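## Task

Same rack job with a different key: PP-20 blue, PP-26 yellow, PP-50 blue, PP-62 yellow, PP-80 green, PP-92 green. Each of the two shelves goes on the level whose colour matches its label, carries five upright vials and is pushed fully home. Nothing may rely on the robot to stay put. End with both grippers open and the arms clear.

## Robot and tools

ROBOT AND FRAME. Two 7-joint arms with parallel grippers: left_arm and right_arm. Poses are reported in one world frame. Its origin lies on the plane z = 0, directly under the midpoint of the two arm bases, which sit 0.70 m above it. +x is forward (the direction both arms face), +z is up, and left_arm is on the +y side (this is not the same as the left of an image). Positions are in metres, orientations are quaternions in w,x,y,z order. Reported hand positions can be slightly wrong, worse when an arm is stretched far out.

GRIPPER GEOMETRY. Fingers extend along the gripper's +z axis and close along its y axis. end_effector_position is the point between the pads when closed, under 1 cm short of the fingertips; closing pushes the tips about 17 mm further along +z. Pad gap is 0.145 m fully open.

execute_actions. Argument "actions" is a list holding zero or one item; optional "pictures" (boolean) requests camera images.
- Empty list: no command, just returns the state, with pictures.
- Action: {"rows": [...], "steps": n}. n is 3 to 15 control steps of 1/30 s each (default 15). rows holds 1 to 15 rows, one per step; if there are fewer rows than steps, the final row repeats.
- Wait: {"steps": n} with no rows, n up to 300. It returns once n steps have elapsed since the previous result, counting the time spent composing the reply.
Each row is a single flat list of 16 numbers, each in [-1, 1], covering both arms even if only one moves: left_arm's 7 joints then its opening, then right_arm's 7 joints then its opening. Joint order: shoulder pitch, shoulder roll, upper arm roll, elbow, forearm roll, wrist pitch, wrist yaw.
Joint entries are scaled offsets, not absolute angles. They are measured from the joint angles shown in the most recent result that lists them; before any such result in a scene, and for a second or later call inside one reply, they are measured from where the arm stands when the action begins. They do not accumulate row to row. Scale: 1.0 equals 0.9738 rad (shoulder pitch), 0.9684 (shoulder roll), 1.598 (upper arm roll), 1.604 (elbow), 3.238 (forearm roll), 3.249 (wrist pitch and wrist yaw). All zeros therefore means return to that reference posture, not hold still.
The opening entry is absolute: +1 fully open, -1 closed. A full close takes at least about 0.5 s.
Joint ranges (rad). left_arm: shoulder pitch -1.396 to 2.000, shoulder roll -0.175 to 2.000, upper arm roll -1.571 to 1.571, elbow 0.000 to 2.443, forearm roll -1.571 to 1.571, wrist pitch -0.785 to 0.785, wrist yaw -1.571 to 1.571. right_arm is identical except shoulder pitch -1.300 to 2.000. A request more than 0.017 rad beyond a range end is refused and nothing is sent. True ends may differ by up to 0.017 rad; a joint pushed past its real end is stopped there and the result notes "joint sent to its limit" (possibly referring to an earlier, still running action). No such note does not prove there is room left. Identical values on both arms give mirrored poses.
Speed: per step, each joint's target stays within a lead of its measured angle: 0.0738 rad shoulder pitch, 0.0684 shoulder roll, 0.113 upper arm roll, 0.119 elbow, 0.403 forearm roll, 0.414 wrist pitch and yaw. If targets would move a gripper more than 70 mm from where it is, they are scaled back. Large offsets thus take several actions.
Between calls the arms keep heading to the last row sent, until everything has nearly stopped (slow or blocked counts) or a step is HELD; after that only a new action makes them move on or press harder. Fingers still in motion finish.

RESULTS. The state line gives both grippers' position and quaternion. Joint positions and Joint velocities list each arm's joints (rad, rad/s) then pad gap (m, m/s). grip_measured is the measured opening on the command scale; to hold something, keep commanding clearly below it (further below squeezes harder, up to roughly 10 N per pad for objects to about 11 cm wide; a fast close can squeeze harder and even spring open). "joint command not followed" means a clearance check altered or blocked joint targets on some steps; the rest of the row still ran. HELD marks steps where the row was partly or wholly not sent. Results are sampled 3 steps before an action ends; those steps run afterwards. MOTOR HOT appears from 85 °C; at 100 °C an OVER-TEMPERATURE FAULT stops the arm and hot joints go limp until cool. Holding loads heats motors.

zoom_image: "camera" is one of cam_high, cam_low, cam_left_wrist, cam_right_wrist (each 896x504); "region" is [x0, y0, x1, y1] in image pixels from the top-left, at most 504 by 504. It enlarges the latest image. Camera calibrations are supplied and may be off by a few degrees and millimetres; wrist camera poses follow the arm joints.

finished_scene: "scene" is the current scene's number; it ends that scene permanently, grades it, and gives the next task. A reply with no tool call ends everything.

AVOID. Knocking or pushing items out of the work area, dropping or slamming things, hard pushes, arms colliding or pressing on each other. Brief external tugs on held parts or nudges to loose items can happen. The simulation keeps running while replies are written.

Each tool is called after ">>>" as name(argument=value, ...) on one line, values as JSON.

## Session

>>> execute_actions(actions=[])

Scene clock: 0.00 s of 9600.00 s.
left_arm: end_effector_position=(+0.2704, +0.1569, +0.4514) grip_measured=+1.00 end_effector_quat_wxyz=(-0.005, +0.704, +0.006, +0.710) | right_arm: end_effector_position=(+0.2728, -0.1511, +0.4479) grip_measured=+1.00 end_effector_quat_wxyz=(-0.004, +0.707, +0.008, +0.707)
Joint positions: left_arm=[-0.439  0.333 -0.276  1.813  0.175 -0.281 -0.364  0.145] | right_arm=[-0.422  0.341 -0.291  1.796  0.178 -0.277 -0.343  0.145]
Joint velocities: left_arm=[-0.099  0.011 -0.002 -0.022  0.007 -0.007  0.037 -0.   ] | right_arm=[ 0.055 -0.077 -0.007  0.007 -0.037 -0.007 -0.007  0.   ]
Motor temperatures (°C, as the motors report them): left_arm=[27 24 26 25 28 27 26] | right_arm=[27 27 28 28 26 24 27]

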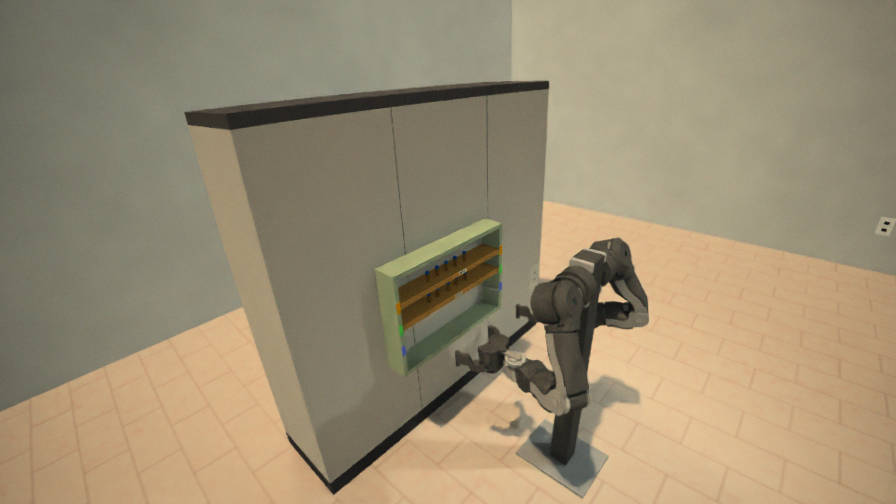

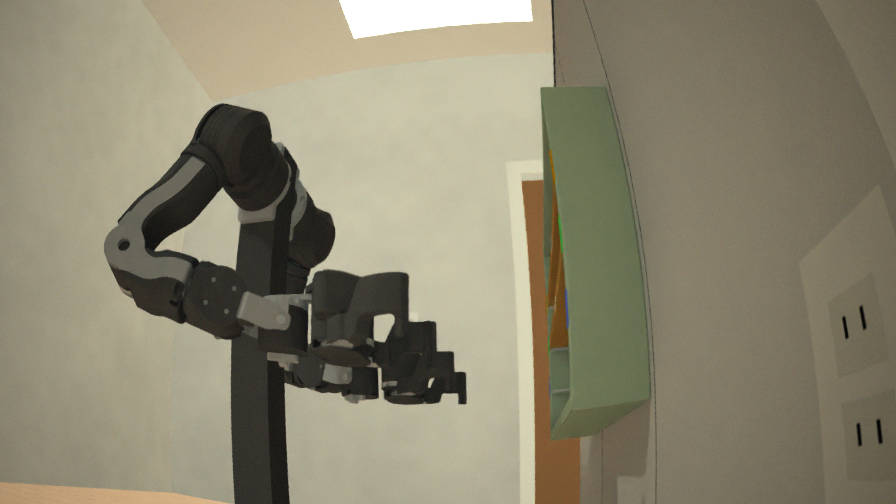

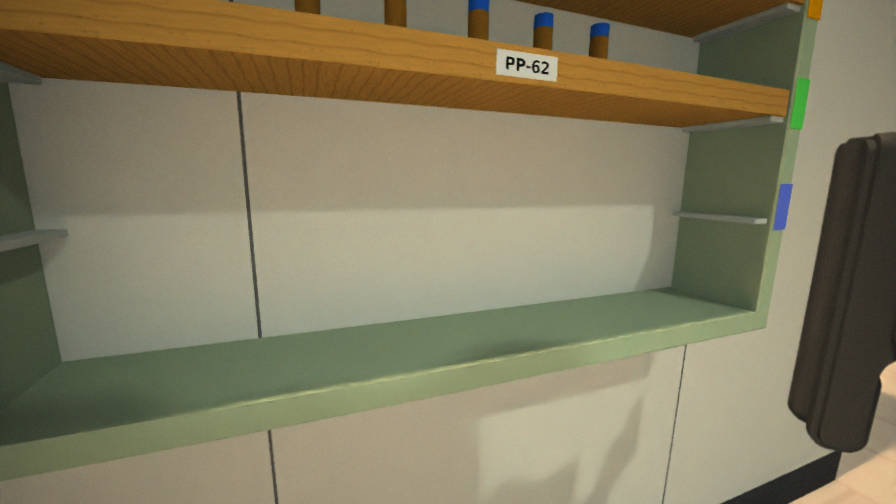

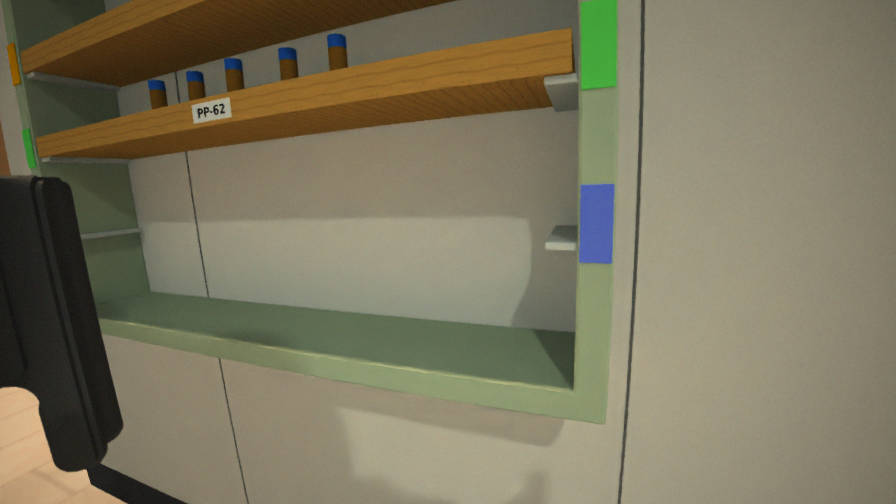

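>>> execute_actions(actions=[{"rows":[[0.519,-0.344,0.173,0.234,0.34,-0.0194,-0.1145,0.5,0.5015,-0.352,0.182,0.245,-0.449,-0.0206,0.332,0.5]]}])

>>> execute_actions(actions=[{"steps":8}], pictures=true)

Scene clock: 0.53 s of 9600.00 s.
left_arm: end_effector_position=(+0.3285, +0.2242, +0.6161) grip_measured=+0.50 end_effector_quat_wxyz=(+0.374, +0.375, +0.596, +0.603) | right_arm: end_effector_position=(+0.3283, -0.0824, +0.6187) grip_measured=+0.50 end_effector_quat_wxyz=(+0.375, +0.373, +0.593, +0.608)
Joint positions: left_arm=[ 0.062  0.001  0.001  2.193  1.269 -0.342 -0.73   0.112] | right_arm=[ 0.064 -0.001 -0.001  2.194 -1.263 -0.343  0.723  0.112]
Joint velocities: left_arm=[-0.275 -0.055  0.007 -0.344  0.11   0.051 -0.242 -0.   ] | right_arm=[-0.297 -0.033 -0.012 -0.188 -0.227 -0.095  0.168 -0.   ]
Motor temperatures (°C, as the motors report them): left_arm=[27 24 26 25 28 28 26] | right_arm=[27 27 28 28 26 24 27]
Steps of this call (steps 1 to 4: nothing new was sent; steps 5 to 16: the first 12 steps of this action). Readings (joint positions):
5: left_arm=[-0.430 0.275 -0.213 1.855 0.266 -0.287 -0.438] | right_arm=[-0.414 0.289 -0.216 1.834 0.089 -0.283 -0.251]
6: left_arm=[-0.377 0.192 -0.116 1.943 0.418 -0.305 -0.569] | right_arm=[-0.366 0.213 -0.111 1.920 -0.059 -0.301 -0.110]
8: left_arm=[-0.216 0.093 0.034 2.149 0.779 -0.341 -0.695] | right_arm=[-0.200 0.102 0.029 2.131 -0.421 -0.327 0.234]
12: left_arm=[0.017 -0.002 -0.006 2.174 1.238 -0.342 -0.735] | right_arm=[0.029 0.002 -0.006 2.177 -1.114 -0.352 0.692]
16: the state above

Scene clock: 0.80 s of 9600.00 s.
left_arm: end_effector_position=(+0.3300, +0.2237, +0.6143) grip_measured=+0.50 end_effector_quat_wxyz=(+0.375, +0.377, +0.599, +0.599) | right_arm: end_effector_position=(+0.3296, -0.0835, +0.6161) grip_measured=+0.50 end_effector_quat_wxyz=(+0.377, +0.375, +0.597, +0.601)
Joint positions: left_arm=[ 0.066  0.     0.001  2.186  1.274 -0.342 -0.735  0.112] | right_arm=[ 0.066 -0.001 -0.001  2.189 -1.274 -0.343  0.73   0.112]
Joint velocities: left_arm=[ 0.055 -0.033 -0.007  0.027  0.022  0.051 -0.051 -0.   ] | right_arm=[-0.077 -0.099 -0.002 -0.002  0.007  0.007  0.007 -0.   ]
Motor temperatures (°C, as the motors report them): left_arm=[27 24 26 25 28 28 26] | right_arm=[27 27 28 28 26 24 27]
Kept back: nothing.
Steps of this call (steps 1 to 3: the last 3 steps of your previous action; steps 4 to 8: the robot went on to your last target). Readings (joint positions):
1: left_arm=[0.059 0.001 0.001 2.185 1.273 -0.342 -0.735] | right_arm=[0.062 -0.001 -0.001 2.189 -1.270 -0.343 0.729]
2: left_arm=[0.062 0.000 0.001 2.185 1.274 -0.342 -0.735] | right_arm=[0.064 -0.001 -0.001 2.189 -1.272 -0.343 0.730]
4: left_arm=[0.066 0.000 0.001 2.186 1.274 -0.342 -0.735] | right_arm=[0.066 -0.001 -0.001 2.189 -1.274 -0.343 0.730]
8: the state above
camera_calibration (this result's frames):
cam_left_wrist: T_world_to_cam=[[-0.309103, -0.154459, 0.938401, -0.443469], [0.281796, -0.957287, -0.0647463, 0.172763], [0.908321, 0.244424, 0.339427, -0.506432], [0, 0, 0, 1]] pos_world=[0.27424, 0.22067, 0.599235]
cam_right_wrist: T_world_to_cam=[[0.310427, 0.12204, 0.942731, -0.671114], [0.283355, -0.958521, 0.0307798, -0.179988], [0.907384, 0.257572, -0.332131, -0.0209608], [0, 0, 0, 1]] pos_world=[0.278352, -0.0852205, 0.631258]

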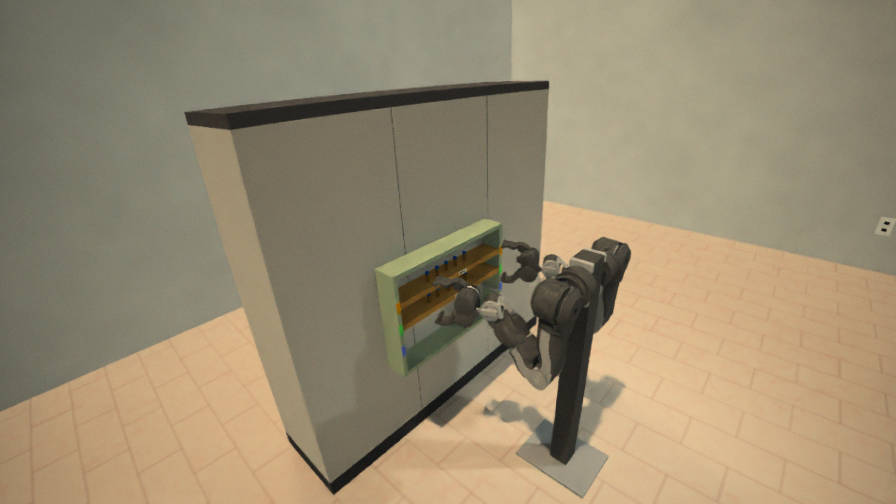

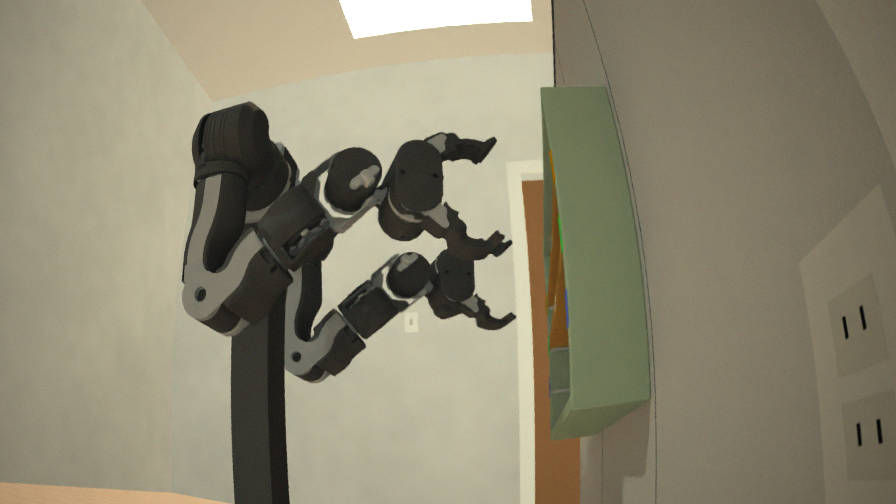

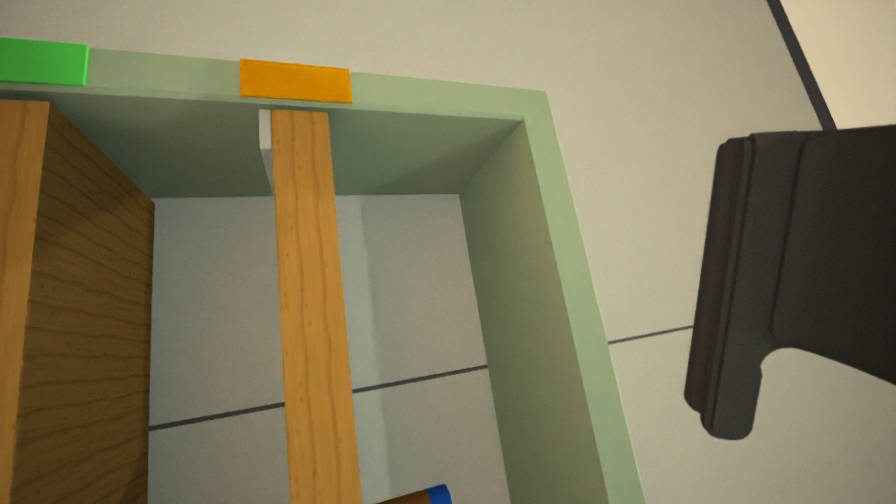

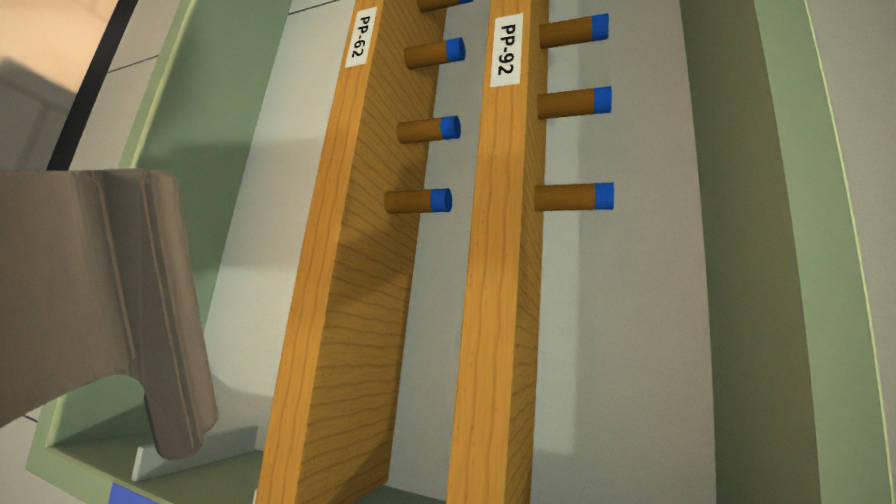

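>>> execute_actions(actions=[{"rows":[[0.03,0,0,-0.03,0.002,-0.002,0.006,-0.4,0.03,0,0,-0.03,-0.002,-0.002,-0.006,-0.4],[0.06,0,0,-0.06,0.004,-0.003,0.012,-0.4,0.06,0,0,-0.06,-0.004,-0.003,-0.012,-0.4],[0.09,0,0,-0.09,0.006,-0.005,0.018,-0.4,0.09,0,0,-0.09,-0.006,-0.005,-0.018,-0.4],[0.12,0,0,-0.118,0.008,-0.006,0.023,-0.4,0.12,0,0,-0.118,-0.008,-0.006,-0.023,-0.4],[0.15,0,0,-0.145,0.01,-0.008,0.028,-0.4,0.15,0,0,-0.145,-0.01,-0.008,-0.028,-0.4],[0.18,0,0,-0.172,0.012,-0.009,0.033,-0.4,0.18,0,0,-0.172,-0.012,-0.009,-0.033,-0.4],[0.206,0,0,-0.196,0.0135,-0.011,0.0375,-0.4,0.206,0,0,-0.197,-0.0135,-0.011,-0.036,-0.4]]}], pictures=true)

Scene clock: 1.60 s of 9600.00 s.
left_arm: end_effector_position=(+0.3879, +0.2240, +0.6010) grip_measured=-0.40 end_effector_quat_wxyz=(+0.374, +0.377, +0.600, +0.598) | right_arm: end_effector_position=(+0.3878, -0.0833, +0.6026) grip_measured=-0.40 end_effector_quat_wxyz=(+0.376, +0.375, +0.599, +0.599)
Joint positions: left_arm=[ 0.267  0.001  0.002  1.871  1.316 -0.375 -0.62   0.046] | right_arm=[ 0.268 -0.001 -0.001  1.873 -1.316 -0.375  0.619  0.045]
Joint velocities: left_arm=[-0.011 -0.055  0.017  0.007 -0.007 -0.051 -0.022 -0.   ] | right_arm=[-0.033 -0.055  0.012 -0.002  0.007 -0.066 -0.066  0.   ]
Motor temperatures (°C, as the motors report them): left_arm=[27 24 26 25 28 28 26] | right_arm=[27 27 28 28 26 24 27]
Steps of this call (steps 1 to 12: the robot went on to your last target; steps 13 to 24: the first 12 steps of this action). Readings (joint positions):
13: left_arm=[0.083 0.001 0.001 2.161 1.274 -0.347 -0.727] | right_arm=[0.083 -0.001 -0.001 2.163 -1.274 -0.346 0.722]
14: left_arm=[0.122 0.001 0.002 2.102 1.279 -0.349 -0.715] | right_arm=[0.121 -0.001 -0.001 2.105 -1.279 -0.349 0.710]
16: left_arm=[0.182 0.001 0.002 2.001 1.292 -0.354 -0.686] | right_arm=[0.184 -0.001 -0.001 2.005 -1.293 -0.354 0.680]
20: left_arm=[0.276 0.001 0.002 1.864 1.315 -0.369 -0.631] | right_arm=[0.277 -0.001 -0.001 1.866 -1.316 -0.370 0.628]
24: the state above
camera_calibration (this result's frames):
cam_left_wrist: T_world_to_cam=[[-0.306583, -0.152121, 0.939609, -0.415204], [0.282446, -0.957225, -0.0628139, 0.154467], [0.908972, 0.246131, 0.336435, -0.553387], [0, 0, 0, 1]] pos_world=[0.332091, 0.220905, 0.586011]
cam_right_wrist: T_world_to_cam=[[0.314897, 0.126294, 0.940686, -0.676623], [0.284214, -0.958176, 0.0335007, -0.19782], [0.905573, 0.256806, -0.337621, -0.0742997], [0, 0, 0, 1]] pos_world=[0.336573, -0.0850125, 0.618032]

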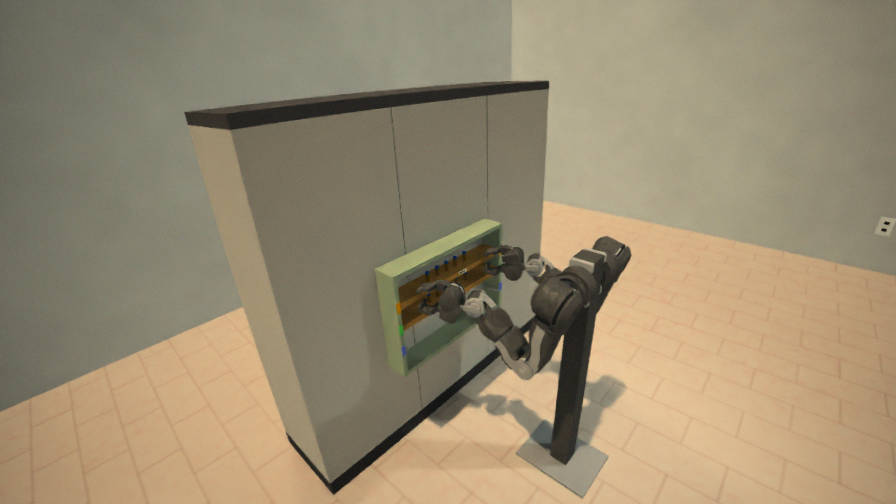

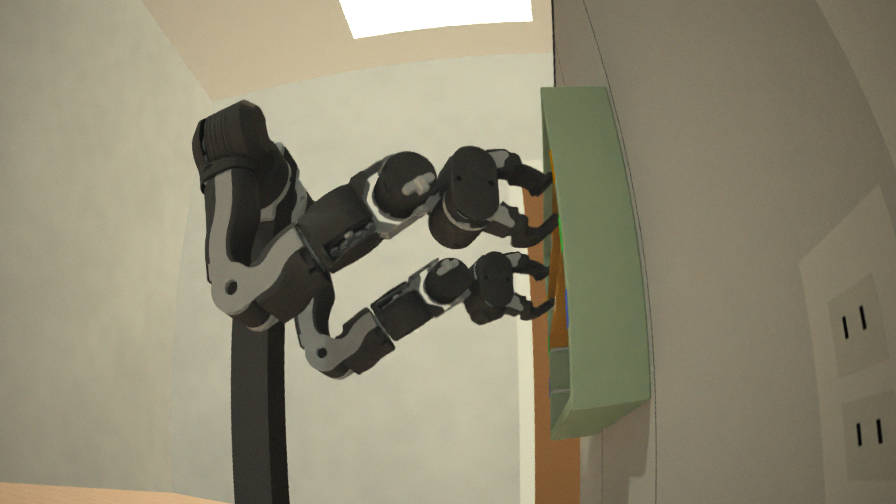

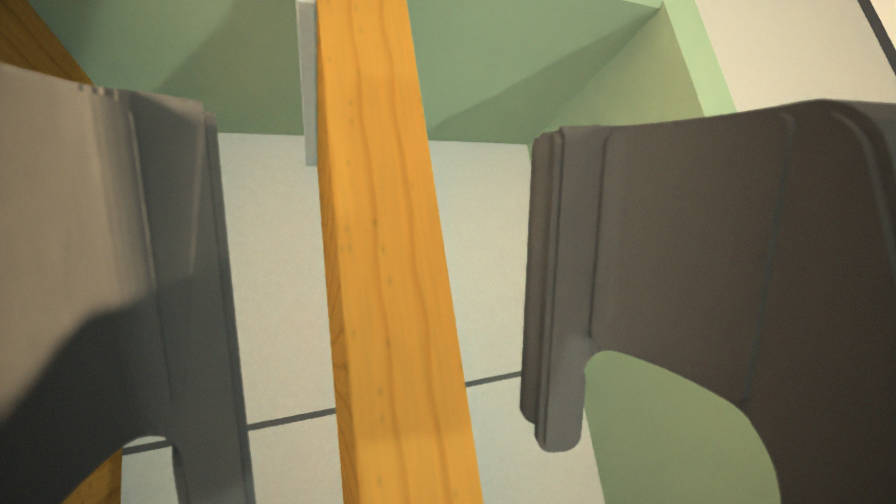

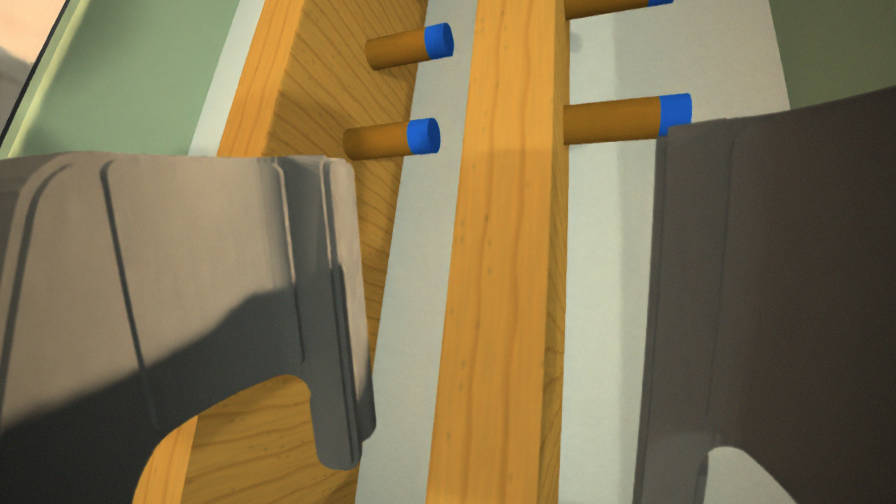

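>>> execute_actions(actions=[{"rows":[[0.03,0,0,-0.026,0.002,-0.001,0.005,-0.4,0.03,0,0,-0.026,-0.002,-0.001,-0.005,-0.4],[0.065,0,0,-0.056,0.004,-0.002,0.01,-0.4,0.065,0,0,-0.056,-0.004,-0.002,-0.01,-0.4],[0.1,0,0,-0.086,0.005,-0.004,0.015,-0.4,0.1,0,0,-0.086,-0.005,-0.004,-0.015,-0.4],[0.135,0,0,-0.116,0.007,-0.005,0.02,-0.4,0.135,0,0,-0.116,-0.007,-0.005,-0.02,-0.4],[0.17,0,0,-0.146,0.009,-0.006,0.025,-0.4,0.17,0,0,-0.146,-0.009,-0.006,-0.025,-0.4],[0.196,0,0,-0.169,0.0105,-0.007,0.028,-0.4,0.196,0,0,-0.169,-0.0105,-0.007,-0.028,-0.4]],"steps":13}])

>>> execute_actions(actions=[{"rows":[[0,0,0,0,0,0,0,-0.5,0,0,0,0,0,0,0,-0.5],[0,0,0,0,0,0,0,-0.6,0,0,0,0,0,0,0,-0.6],[0,0,0,0,0,0,0,-0.67,0,0,0,0,0,0,0,-0.67],[0,0,0,0,0,0,0,-0.72,0,0,0,0,0,0,0,-0.72],[0,0,0,0,0,0,0,-0.78,0,0,0,0,0,0,0,-0.78],[0,0,0,0,0,0,0,-0.85,0,0,0,0,0,0,0,-0.85],[0,0,0,0,0,0,0,-0.92,0,0,0,0,0,0,0,-0.92],[0,0,0,0,0,0,0,-1,0,0,0,0,0,0,0,-1]],"steps":13}], pictures=true)

Scene clock: 2.23 s of 9600.00 s.
left_arm: end_effector_position=(+0.4359, +0.2240, +0.6001) grip_measured=-0.40 end_effector_quat_wxyz=(+0.374, +0.377, +0.601, +0.597) | right_arm: end_effector_position=(+0.4359, -0.0833, +0.6031) grip_measured=-0.40 end_effector_quat_wxyz=(+0.376, +0.375, +0.599, +0.599)
Joint positions: left_arm=[ 0.458  0.001  0.002  1.598  1.349 -0.394 -0.537  0.046] | right_arm=[ 0.461 -0.001 -0.001  1.602 -1.349 -0.394  0.535  0.045]
Joint velocities: left_arm=[-0.011 -0.011 -0.012 -0.022  0.007 -0.037  0.007  0.   ] | right_arm=[ 0.033 -0.077  0.012 -0.002 -0.066 -0.007  0.007  0.   ]
Motor temperatures (°C, as the motors report them): left_arm=[27 24 26 25 28 28 26] | right_arm=[27 27 28 28 26 24 27]
Steps of this call (steps 1 to 3: the last 3 steps of your previous action; steps 4 to 9: the robot went on to your last target; steps 10 to 19: the first 10 steps of this action). Readings (joint positions):
10: left_arm=[0.283 0.001 0.002 1.846 1.317 -0.377 -0.614] | right_arm=[0.284 -0.001 -0.001 1.849 -1.317 -0.377 0.613]
11: left_arm=[0.322 0.001 0.002 1.790 1.322 -0.379 -0.606] | right_arm=[0.323 -0.001 -0.001 1.793 -1.322 -0.379 0.605]
13: left_arm=[0.398 0.001 0.002 1.691 1.332 -0.384 -0.580] | right_arm=[0.401 -0.001 -0.001 1.694 -1.332 -0.384 0.578]
17: left_arm=[0.462 0.001 0.002 1.598 1.348 -0.392 -0.539] | right_arm=[0.466 -0.001 -0.001 1.602 -1.347 -0.392 0.536]
19: the state above

Scene clock: 2.67 s of 9600.00 s.
left_arm: end_effector_position=(+0.4359, +0.2240, +0.6013) grip_measured=-0.76 end_effector_quat_wxyz=(+0.376, +0.375, +0.600, +0.598) | right_arm: end_effector_position=(+0.4358, -0.0833, +0.6030) grip_measured=-0.76 end_effector_quat_wxyz=(+0.377, +0.374, +0.600, +0.599)
Joint positions: left_arm=[ 0.458  0.001  0.002  1.599  1.351 -0.395 -0.533  0.018] | right_arm=[ 0.46  -0.001 -0.001  1.602 -1.351 -0.396  0.534  0.018]
Joint velocities: left_arm=[ 0.011  0.033  0.002  0.002 -0.022 -0.051 -0.037 -0.   ] | right_arm=[-0.055  0.011 -0.002 -0.007  0.007 -0.066 -0.051  0.   ]
Motor temperatures (°C, as the motors report them): left_arm=[27 24 26 25 28 28 26] | right_arm=[27 27 28 28 26 24 27]
Steps of this call (steps 1 to 3: the last 3 steps of your previous action; steps 4 to 13: the first 10 steps of this action, its rows measured from where the robot was after step 3). Readings (joint positions):
3: left_arm=[0.458 0.001 0.002 1.598 1.349 -0.394 -0.536] | right_arm=[0.460 -0.001 -0.001 1.602 -1.349 -0.394 0.533]
4: left_arm=[0.458 0.001 0.002 1.598 1.349 -0.394 -0.536] | right_arm=[0.460 -0.001 -0.001 1.602 -1.349 -0.394 0.533]
5: left_arm=[0.458 0.001 0.002 1.598 1.349 -0.394 -0.536] | right_arm=[0.460 -0.001 -0.001 1.602 -1.349 -0.394 0.533]
7: left_arm=[0.458 0.001 0.002 1.598 1.349 -0.394 -0.536] | right_arm=[0.460 -0.001 -0.001 1.602 -1.349 -0.394 0.533]
11: left_arm=[0.458 0.001 0.002 1.599 1.351 -0.395 -0.533] | right_arm=[0.460 -0.001 -0.001 1.602 -1.351 -0.395 0.534]
13: the state above
camera_calibration (this result's frames):
cam_left_wrist: T_world_to_cam=[[-0.309756, -0.150186, 0.93888, -0.399388], [0.282416, -0.957415, -0.0599768, 0.139285], [0.907906, 0.246576, 0.33898, -0.598337], [0, 0, 0, 1]] pos_world=[0.380184, 0.220907, 0.586156]
cam_right_wrist: T_world_to_cam=[[0.312583, 0.129235, 0.941058, -0.691103], [0.284106, -0.958071, 0.0372021, -0.213624], [0.906408, 0.255731, -0.336193, -0.119017], [0, 0, 0, 1]] pos_world=[0.384597, -0.0849159, 0.618303]

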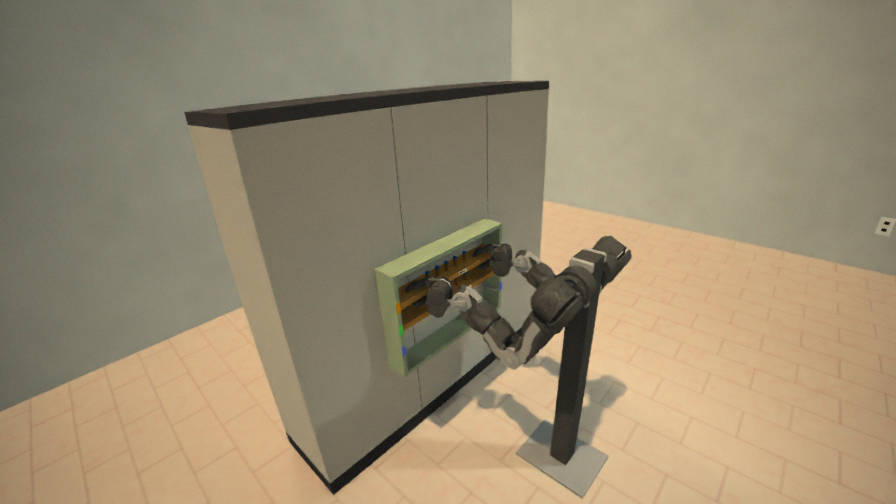

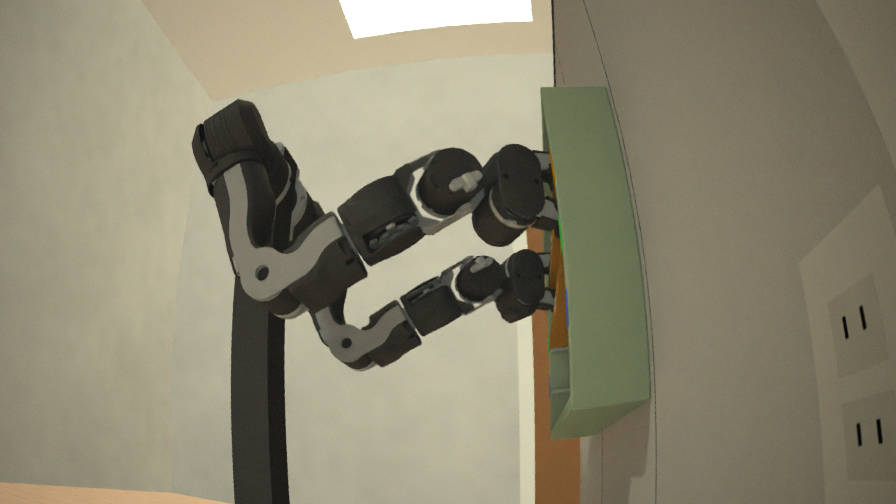

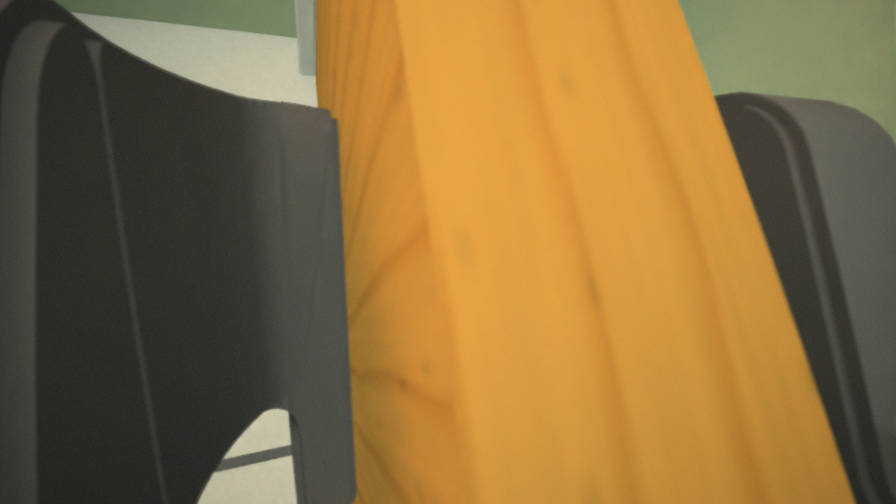

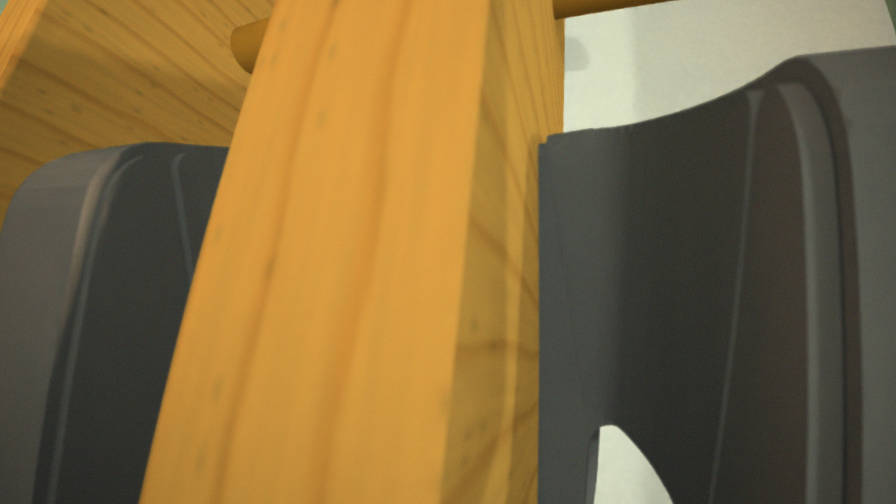

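>>> execute_actions(actions=[])

Scene clock: 3.23 s of 9600.00 s.
left_arm: end_effector_position=(+0.4359, +0.2240, +0.6013) grip_measured=-0.76 end_effector_quat_wxyz=(+0.376, +0.375, +0.600, +0.598) | right_arm: end_effector_position=(+0.4358, -0.0833, +0.6030) grip_measured=-0.76 end_effector_quat_wxyz=(+0.377, +0.374, +0.600, +0.599)
Joint positions: left_arm=[ 0.458  0.001  0.002  1.599  1.351 -0.395 -0.533  0.018] | right_arm=[ 0.46  -0.001 -0.001  1.602 -1.351 -0.396  0.534  0.018]
Joint velocities: left_arm=[-0.011 -0.011 -0.017  0.002  0.007 -0.037  0.022 -0.   ] | right_arm=[-0.011  0.099 -0.002  0.012 -0.037  0.066 -0.007 -0.   ]
Motor temperatures (°C, as the motors report them): left_arm=[27 24 26 25 28 28 26] | right_arm=[27 27 28 28 26 24 27]
Kept back: nothing.
Steps of this call (steps 1 to 3: the last 3 steps of your previous action; steps 4 to 15: the robot went on to your last target; steps 16 to 17: nothing new was sent). Readings (joint positions):
1: left_arm=[0.458 0.001 0.002 1.599 1.351 -0.395 -0.533] | right_arm=[0.460 -0.001 -0.001 1.602 -1.351 -0.396 0.534]
2: left_arm=[0.458 0.001 0.002 1.599 1.351 -0.395 -0.533] | right_arm=[0.460 -0.001 -0.001 1.602 -1.351 -0.396 0.534]
4: left_arm=[0.458 0.001 0.002 1.599 1.351 -0.395 -0.533] | right_arm=[0.460 -0.001 -0.001 1.602 -1.351 -0.396 0.534]
8: left_arm=[0.458 0.001 0.002 1.599 1.351 -0.395 -0.533] | right_arm=[0.460 -0.001 -0.001 1.602 -1.351 -0.396 0.534]
17: the state above
All arms were judged still, so your last target was given up. Only a new action makes them travel on or press farther. Fingers that are still opening or closing keep moving.
camera_calibration (this result's frames):
cam_left_wrist: T_world_to_cam=[[-0.309756, -0.150186, 0.93888, -0.399388], [0.282416, -0.957415, -0.0599768, 0.139285], [0.907906, 0.246576, 0.33898, -0.598337], [0, 0, 0, 1]] pos_world=[0.380184, 0.220907, 0.586156]
cam_right_wrist: T_world_to_cam=[[0.312583, 0.129235, 0.941058, -0.691103], [0.284106, -0.958071, 0.0372021, -0.213624], [0.906408, 0.255731, -0.336193, -0.119017], [0, 0, 0, 1]] pos_world=[0.384597, -0.0849159, 0.618303]

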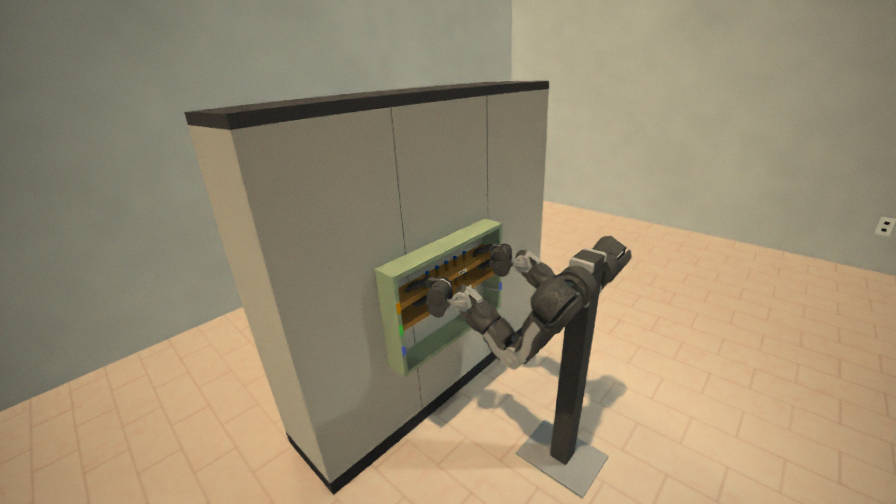

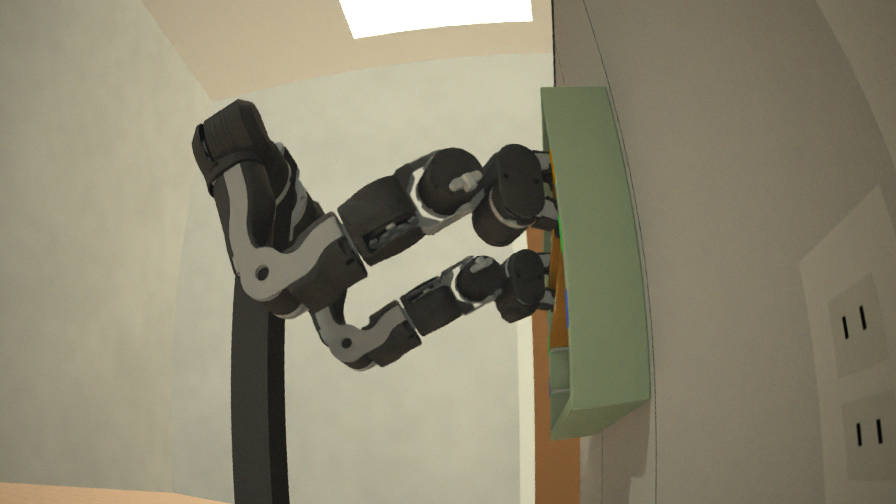

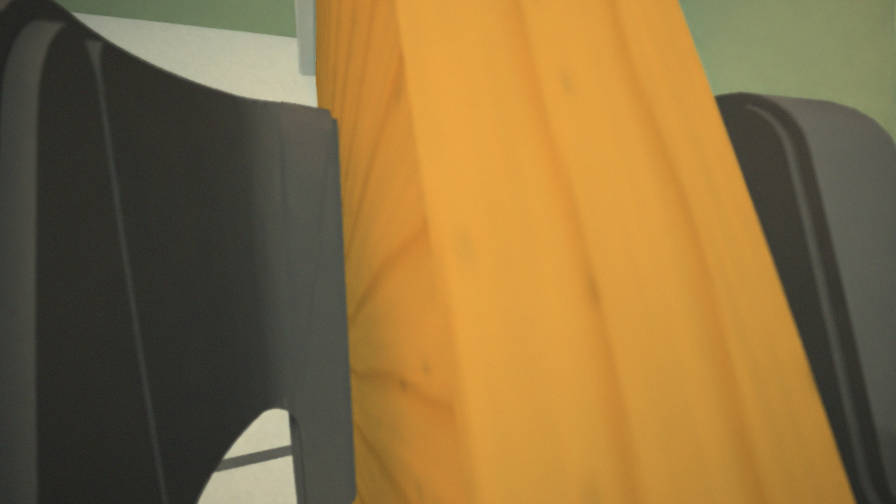

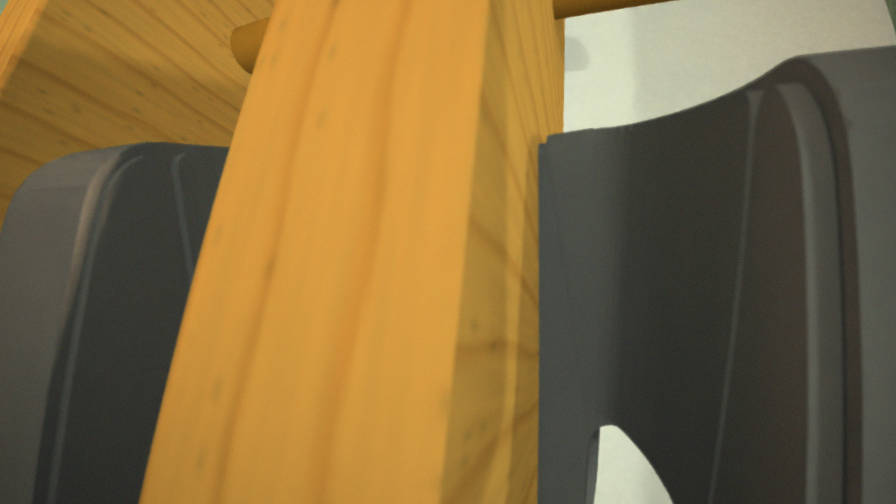

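>>> execute_actions(actions=[{"rows":[[-0.002,0,0,0.008,0,0,-0.001,-1,-0.002,0,0,0.008,0,0,0.001,-1],[-0.011,0,0,0.017,-0.001,0.001,-0.003,-1,-0.011,0,0,0.017,0.001,0.001,0.003,-1],[-0.026,0,0,0.031,-0.002,0.001,-0.005,-1,-0.026,0,0,0.031,0.002,0.001,0.005,-1],[-0.044,0,0,0.049,-0.004,0.002,-0.008,-1,-0.044,0,0,0.049,0.004,0.002,0.008,-1],[-0.066,0,0,0.07,-0.005,0.003,-0.012,-1,-0.066,0,0,0.07,0.005,0.003,0.012,-1],[-0.09,0,0,0.092,-0.007,0.004,-0.016,-1,-0.09,0,0,0.092,0.007,0.004,0.016,-1],[-0.115,0,0,0.114,-0.008,0.005,-0.019,-1,-0.115,0,0,0.114,0.008,0.005,0.019,-1],[-0.138,0,0,0.134,-0.01,0.006,-0.022,-1,-0.138,0,0,0.134,0.01,0.006,0.022,-1],[-0.156,0,0,0.151,-0.011,0.007,-0.025,-1,-0.156,0,0,0.151,0.011,0.007,0.025,-1],[-0.171,0,0,0.165,-0.012,0.007,-0.027,-1,-0.171,0,0,0.165,0.012,0.007,0.027,-1],[-0.18,0,0,0.174,-0.013,0.0076,-0.029,-1,-0.18,0,0,0.174,0.013,0.0076,0.029,-1],[-0.184,0,0,0.177,-0.013,0.0076,-0.0293,-1,-0.184,0,0,0.177,0.013,0.0076,0.0293,-1]]}])

>>> execute_actions(actions=[{"steps":8}])

Scene clock: 3.90 s of 9600.00 s.
left_arm: end_effector_position=(+0.3881, +0.2237, +0.6056) grip_measured=-0.76 end_effector_quat_wxyz=(+0.378, +0.373, +0.600, +0.598) | right_arm: end_effector_position=(+0.3876, -0.0827, +0.6078) grip_measured=-0.76 end_effector_quat_wxyz=(+0.379, +0.370, +0.600, +0.600)
Joint positions: left_arm=[ 0.277  0.     0.002  1.878  1.318 -0.374 -0.629  0.018] | right_arm=[ 0.28  -0.001 -0.001  1.881 -1.316 -0.379  0.63   0.018]
Joint velocities: left_arm=[-0.011  0.055 -0.012  0.1   -0.11  -0.037 -0.051  0.   ] | right_arm=[-0.033  0.011 -0.002  0.066  0.051  0.022  0.081 -0.   ]
Motor temperatures (°C, as the motors report them): left_arm=[27 24 26 25 28 28 26] | right_arm=[27 27 28 28 26 24 27]
Steps of this call (steps 1 to 8: nothing new was sent; steps 9 to 20: the first 12 steps of this action). Readings (joint positions):
9: left_arm=[0.457 0.001 0.002 1.603 1.352 -0.395 -0.535] | right_arm=[0.460 -0.001 -0.001 1.606 -1.353 -0.396 0.536]
10: left_arm=[0.450 0.001 0.002 1.615 1.353 -0.394 -0.542] | right_arm=[0.453 -0.001 -0.001 1.619 -1.353 -0.395 0.542]
12: left_arm=[0.415 0.001 0.002 1.666 1.349 -0.392 -0.555] | right_arm=[0.418 -0.001 -0.001 1.671 -1.348 -0.393 0.556]
16: left_arm=[0.322 0.000 0.002 1.804 1.332 -0.382 -0.599] | right_arm=[0.325 -0.001 -0.001 1.808 -1.330 -0.385 0.600]
20: the state above

Scene clock: 4.17 s of 9600.00 s.
left_arm: end_effector_position=(+0.3880, +0.2235, +0.6050) grip_measured=-0.76 end_effector_quat_wxyz=(+0.377, +0.375, +0.601, +0.597) | right_arm: end_effector_position=(+0.3876, -0.0828, +0.6070) grip_measured=-0.76 end_effector_quat_wxyz=(+0.378, +0.372, +0.601, +0.599)
Joint positions: left_arm=[ 0.277  0.     0.002  1.879  1.317 -0.372 -0.635  0.018] | right_arm=[ 0.28  -0.001 -0.001  1.882 -1.314 -0.377  0.636  0.018]
Joint velocities: left_arm=[ 0.033  0.033  0.012  0.027  0.007  0.022 -0.007 -0.   ] | right_arm=[-0.033  0.055 -0.002 -0.012 -0.051 -0.037 -0.095  0.   ]
Motor temperatures (°C, as the motors report them): left_arm=[27 24 26 25 28 28 26] | right_arm=[27 27 28 28 26 24 27]
Kept back: nothing.
Steps of this call (steps 1 to 3: the last 3 steps of your previous action; steps 4 to 8: the robot went on to your last target). Readings (joint positions):
1: left_arm=[0.277 0.000 0.002 1.879 1.317 -0.373 -0.630] | right_arm=[0.280 -0.001 -0.001 1.882 -1.315 -0.378 0.632]
2: left_arm=[0.277 0.000 0.002 1.879 1.317 -0.373 -0.633] | right_arm=[0.280 -0.001 -0.001 1.882 -1.315 -0.377 0.634]
4: left_arm=[0.277 0.000 0.002 1.879 1.317 -0.372 -0.635] | right_arm=[0.280 -0.001 -0.001 1.882 -1.314 -0.377 0.635]
8: the state above

>>> execute_actions(actions=[{"rows":[[-0.002,0,0,0.006,0,0,0.001,-1,-0.002,0,0,0.006,0,0,-0.001,-1],[-0.013,0,0,0.014,-0.001,0.001,0,-1,-0.013,0,0,0.014,0.001,0.001,0,-1],[-0.03,0,0,0.027,-0.002,0.001,-0.001,-1,-0.03,0,0,0.027,0.002,0.001,0.001,-1],[-0.052,0,0,0.043,-0.003,0.002,-0.002,-1,-0.052,0,0,0.043,0.003,0.002,0.002,-1],[-0.078,0,0,0.062,-0.004,0.002,-0.004,-1,-0.078,0,0,0.062,0.004,0.002,0.004,-1],[-0.106,0,0,0.082,-0.005,0.003,-0.005,-1,-0.106,0,0,0.082,0.005,0.003,0.005,-1],[-0.135,0,0,0.102,-0.006,0.004,-0.006,-1,-0.135,0,0,0.102,0.006,0.004,0.006,-1],[-0.161,0,0,0.119,-0.006,0.004,-0.007,-1,-0.161,0,0,0.119,0.006,0.004,0.007,-1],[-0.183,0,0,0.134,-0.007,0.005,-0.008,-1,-0.183,0,0,0.134,0.007,0.005,0.008,-1],[-0.201,0,0,0.146,-0.007,0.005,-0.008,-1,-0.201,0,0,0.146,0.007,0.005,0.008,-1],[-0.212,0,0,0.153,-0.007,0.005,-0.008,-1,-0.212,0,0,0.153,0.007,0.005,0.008,-1],[-0.216,0,0,0.156,-0.0075,0.005,-0.008,-1,-0.216,0,0,0.156,0.0075,0.005,0.008,-1]]}])

>>> execute_actions(actions=[{"steps":6}], pictures=true)

Scene clock: 4.83 s of 9600.00 s.
left_arm: end_effector_position=(+0.3382, +0.2232, +0.6029) grip_measured=-0.76 end_effector_quat_wxyz=(+0.377, +0.377, +0.599, +0.598) | right_arm: end_effector_position=(+0.3374, -0.0824, +0.6041) grip_measured=-0.76 end_effector_quat_wxyz=(+0.375, +0.373, +0.601, +0.600)
Joint positions: left_arm=[ 0.064 -0.     0.002  2.123  1.302 -0.36  -0.667  0.018] | right_arm=[ 0.066 -0.001 -0.001  2.126 -1.297 -0.369  0.671  0.018]
Joint velocities: left_arm=[-0.055 -0.055 -0.002  0.066 -0.11   0.095  0.095  0.   ] | right_arm=[-0.011 -0.011  0.007  0.051  0.066 -0.081 -0.037 -0.   ]
Motor temperatures (°C, as the motors report them): left_arm=[27 24 26 25 28 28 26] | right_arm=[27 27 28 28 26 24 27]
Steps of this call (steps 1 to 8: the robot went on to your last target; steps 9 to 20: the first 12 steps of this action). Readings (joint positions):
9: left_arm=[0.276 0.000 0.002 1.880 1.319 -0.372 -0.636] | right_arm=[0.278 -0.001 -0.001 1.883 -1.315 -0.377 0.637]
10: left_arm=[0.268 0.000 0.002 1.889 1.319 -0.371 -0.638] | right_arm=[0.271 -0.001 -0.001 1.893 -1.316 -0.376 0.639]
12: left_arm=[0.226 -0.000 0.002 1.936 1.317 -0.369 -0.644] | right_arm=[0.229 -0.001 -0.001 1.940 -1.313 -0.375 0.646]
16: left_arm=[0.118 -0.000 0.002 2.061 1.307 -0.363 -0.660] | right_arm=[0.120 -0.001 -0.001 2.064 -1.303 -0.371 0.663]
20: the state above

Scene clock: 5.03 s of 9600.00 s.
left_arm: end_effector_position=(+0.3382, +0.2231, +0.6030) grip_measured=-0.76 end_effector_quat_wxyz=(+0.376, +0.377, +0.599, +0.598) | right_arm: end_effector_position=(+0.3374, -0.0825, +0.6039) grip_measured=-0.76 end_effector_quat_wxyz=(+0.375, +0.373, +0.601, +0.599)
Joint positions: left_arm=[ 0.064 -0.     0.002  2.124  1.301 -0.359 -0.667  0.018] | right_arm=[ 0.066 -0.001 -0.001  2.126 -1.297 -0.368  0.672  0.018]
Joint velocities: left_arm=[-0.033 -0.033 -0.007 -0.002 -0.037  0.051 -0.037  0.   ] | right_arm=[ 0.033  0.011 -0.022  0.012  0.007 -0.007 -0.037 -0.   ]
Motor temperatures (°C, as the motors report them): left_arm=[27 24 26 25 28 28 26] | right_arm=[27 27 28 28 26 24 27]
Kept back: nothing.
Steps of this call (steps 1 to 3: the last 3 steps of your previous action; steps 4 to 6: the robot went on to your last target). Readings (joint positions):
1: left_arm=[0.064 -0.000 0.002 2.124 1.301 -0.360 -0.667] | right_arm=[0.066 -0.001 -0.001 2.126 -1.297 -0.368 0.671]
2: left_arm=[0.064 -0.000 0.002 2.124 1.301 -0.359 -0.667] | right_arm=[0.066 -0.001 -0.001 2.126 -1.297 -0.368 0.671]
4: left_arm=[0.064 -0.000 0.002 2.124 1.301 -0.359 -0.667] | right_arm=[0.066 -0.001 -0.001 2.126 -1.297 -0.368 0.672]
6: the state above
camera_calibration (this result's frames):
cam_left_wrist: T_world_to_cam=[[-0.310231, -0.150992, 0.938594, -0.430879], [0.278202, -0.958504, -0.0622419, 0.169202], [0.909044, 0.241809, 0.339364, -0.509518], [0, 0, 0, 1]] pos_world=[0.28243, 0.220327, 0.587863]
cam_right_wrist: T_world_to_cam=[[0.313887, 0.130594, 0.940436, -0.661263], [0.28925, -0.956566, 0.0362919, -0.186052], [0.904328, 0.260629, -0.338028, -0.0275002], [0, 0, 0, 1]] pos_world=[0.286247, -0.0844466, 0.619332]

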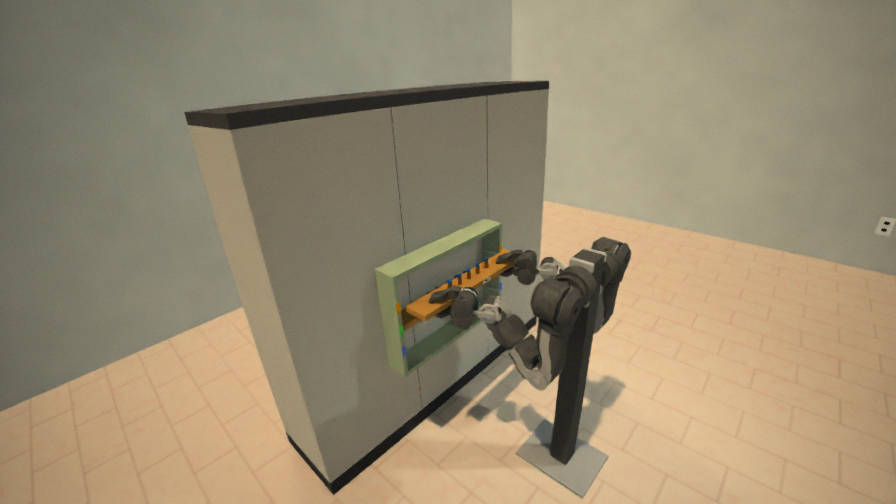

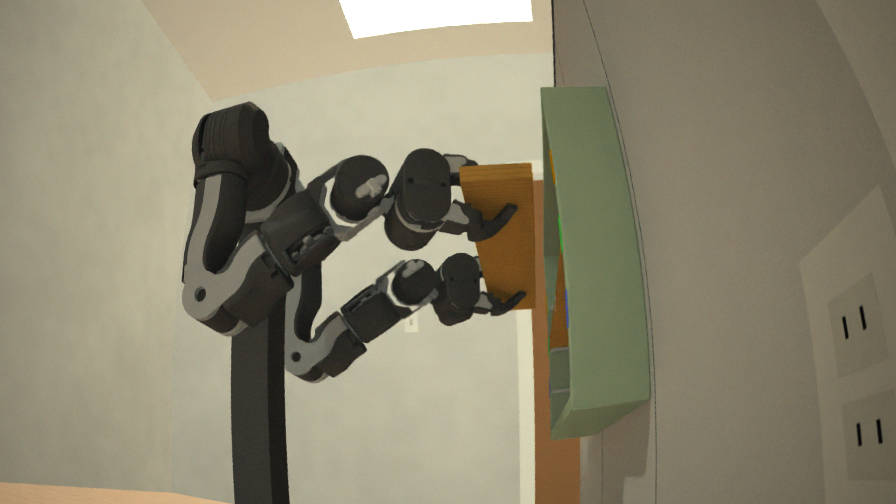

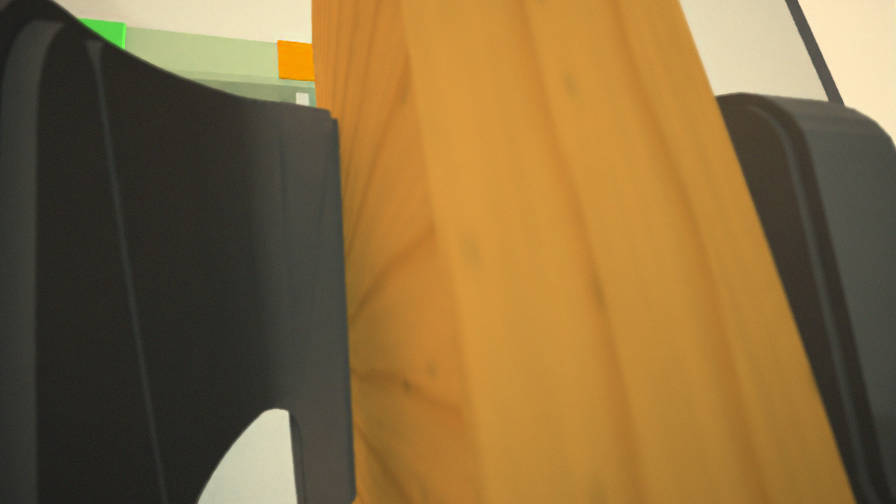

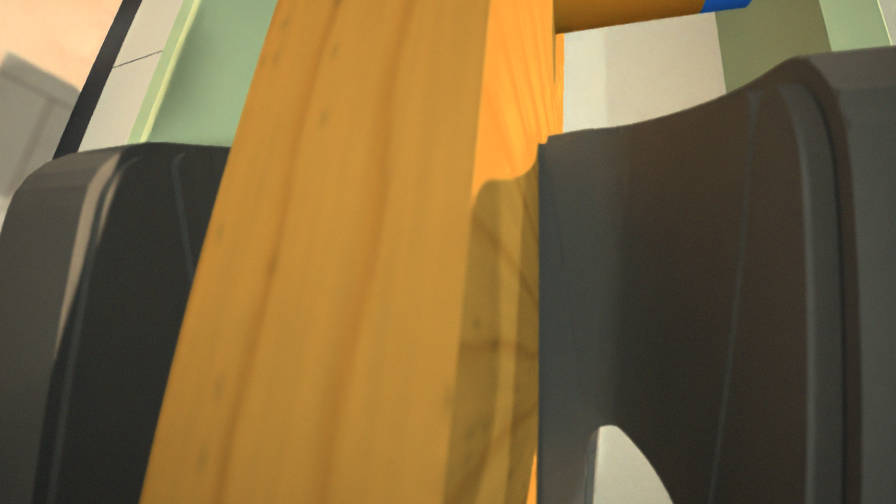

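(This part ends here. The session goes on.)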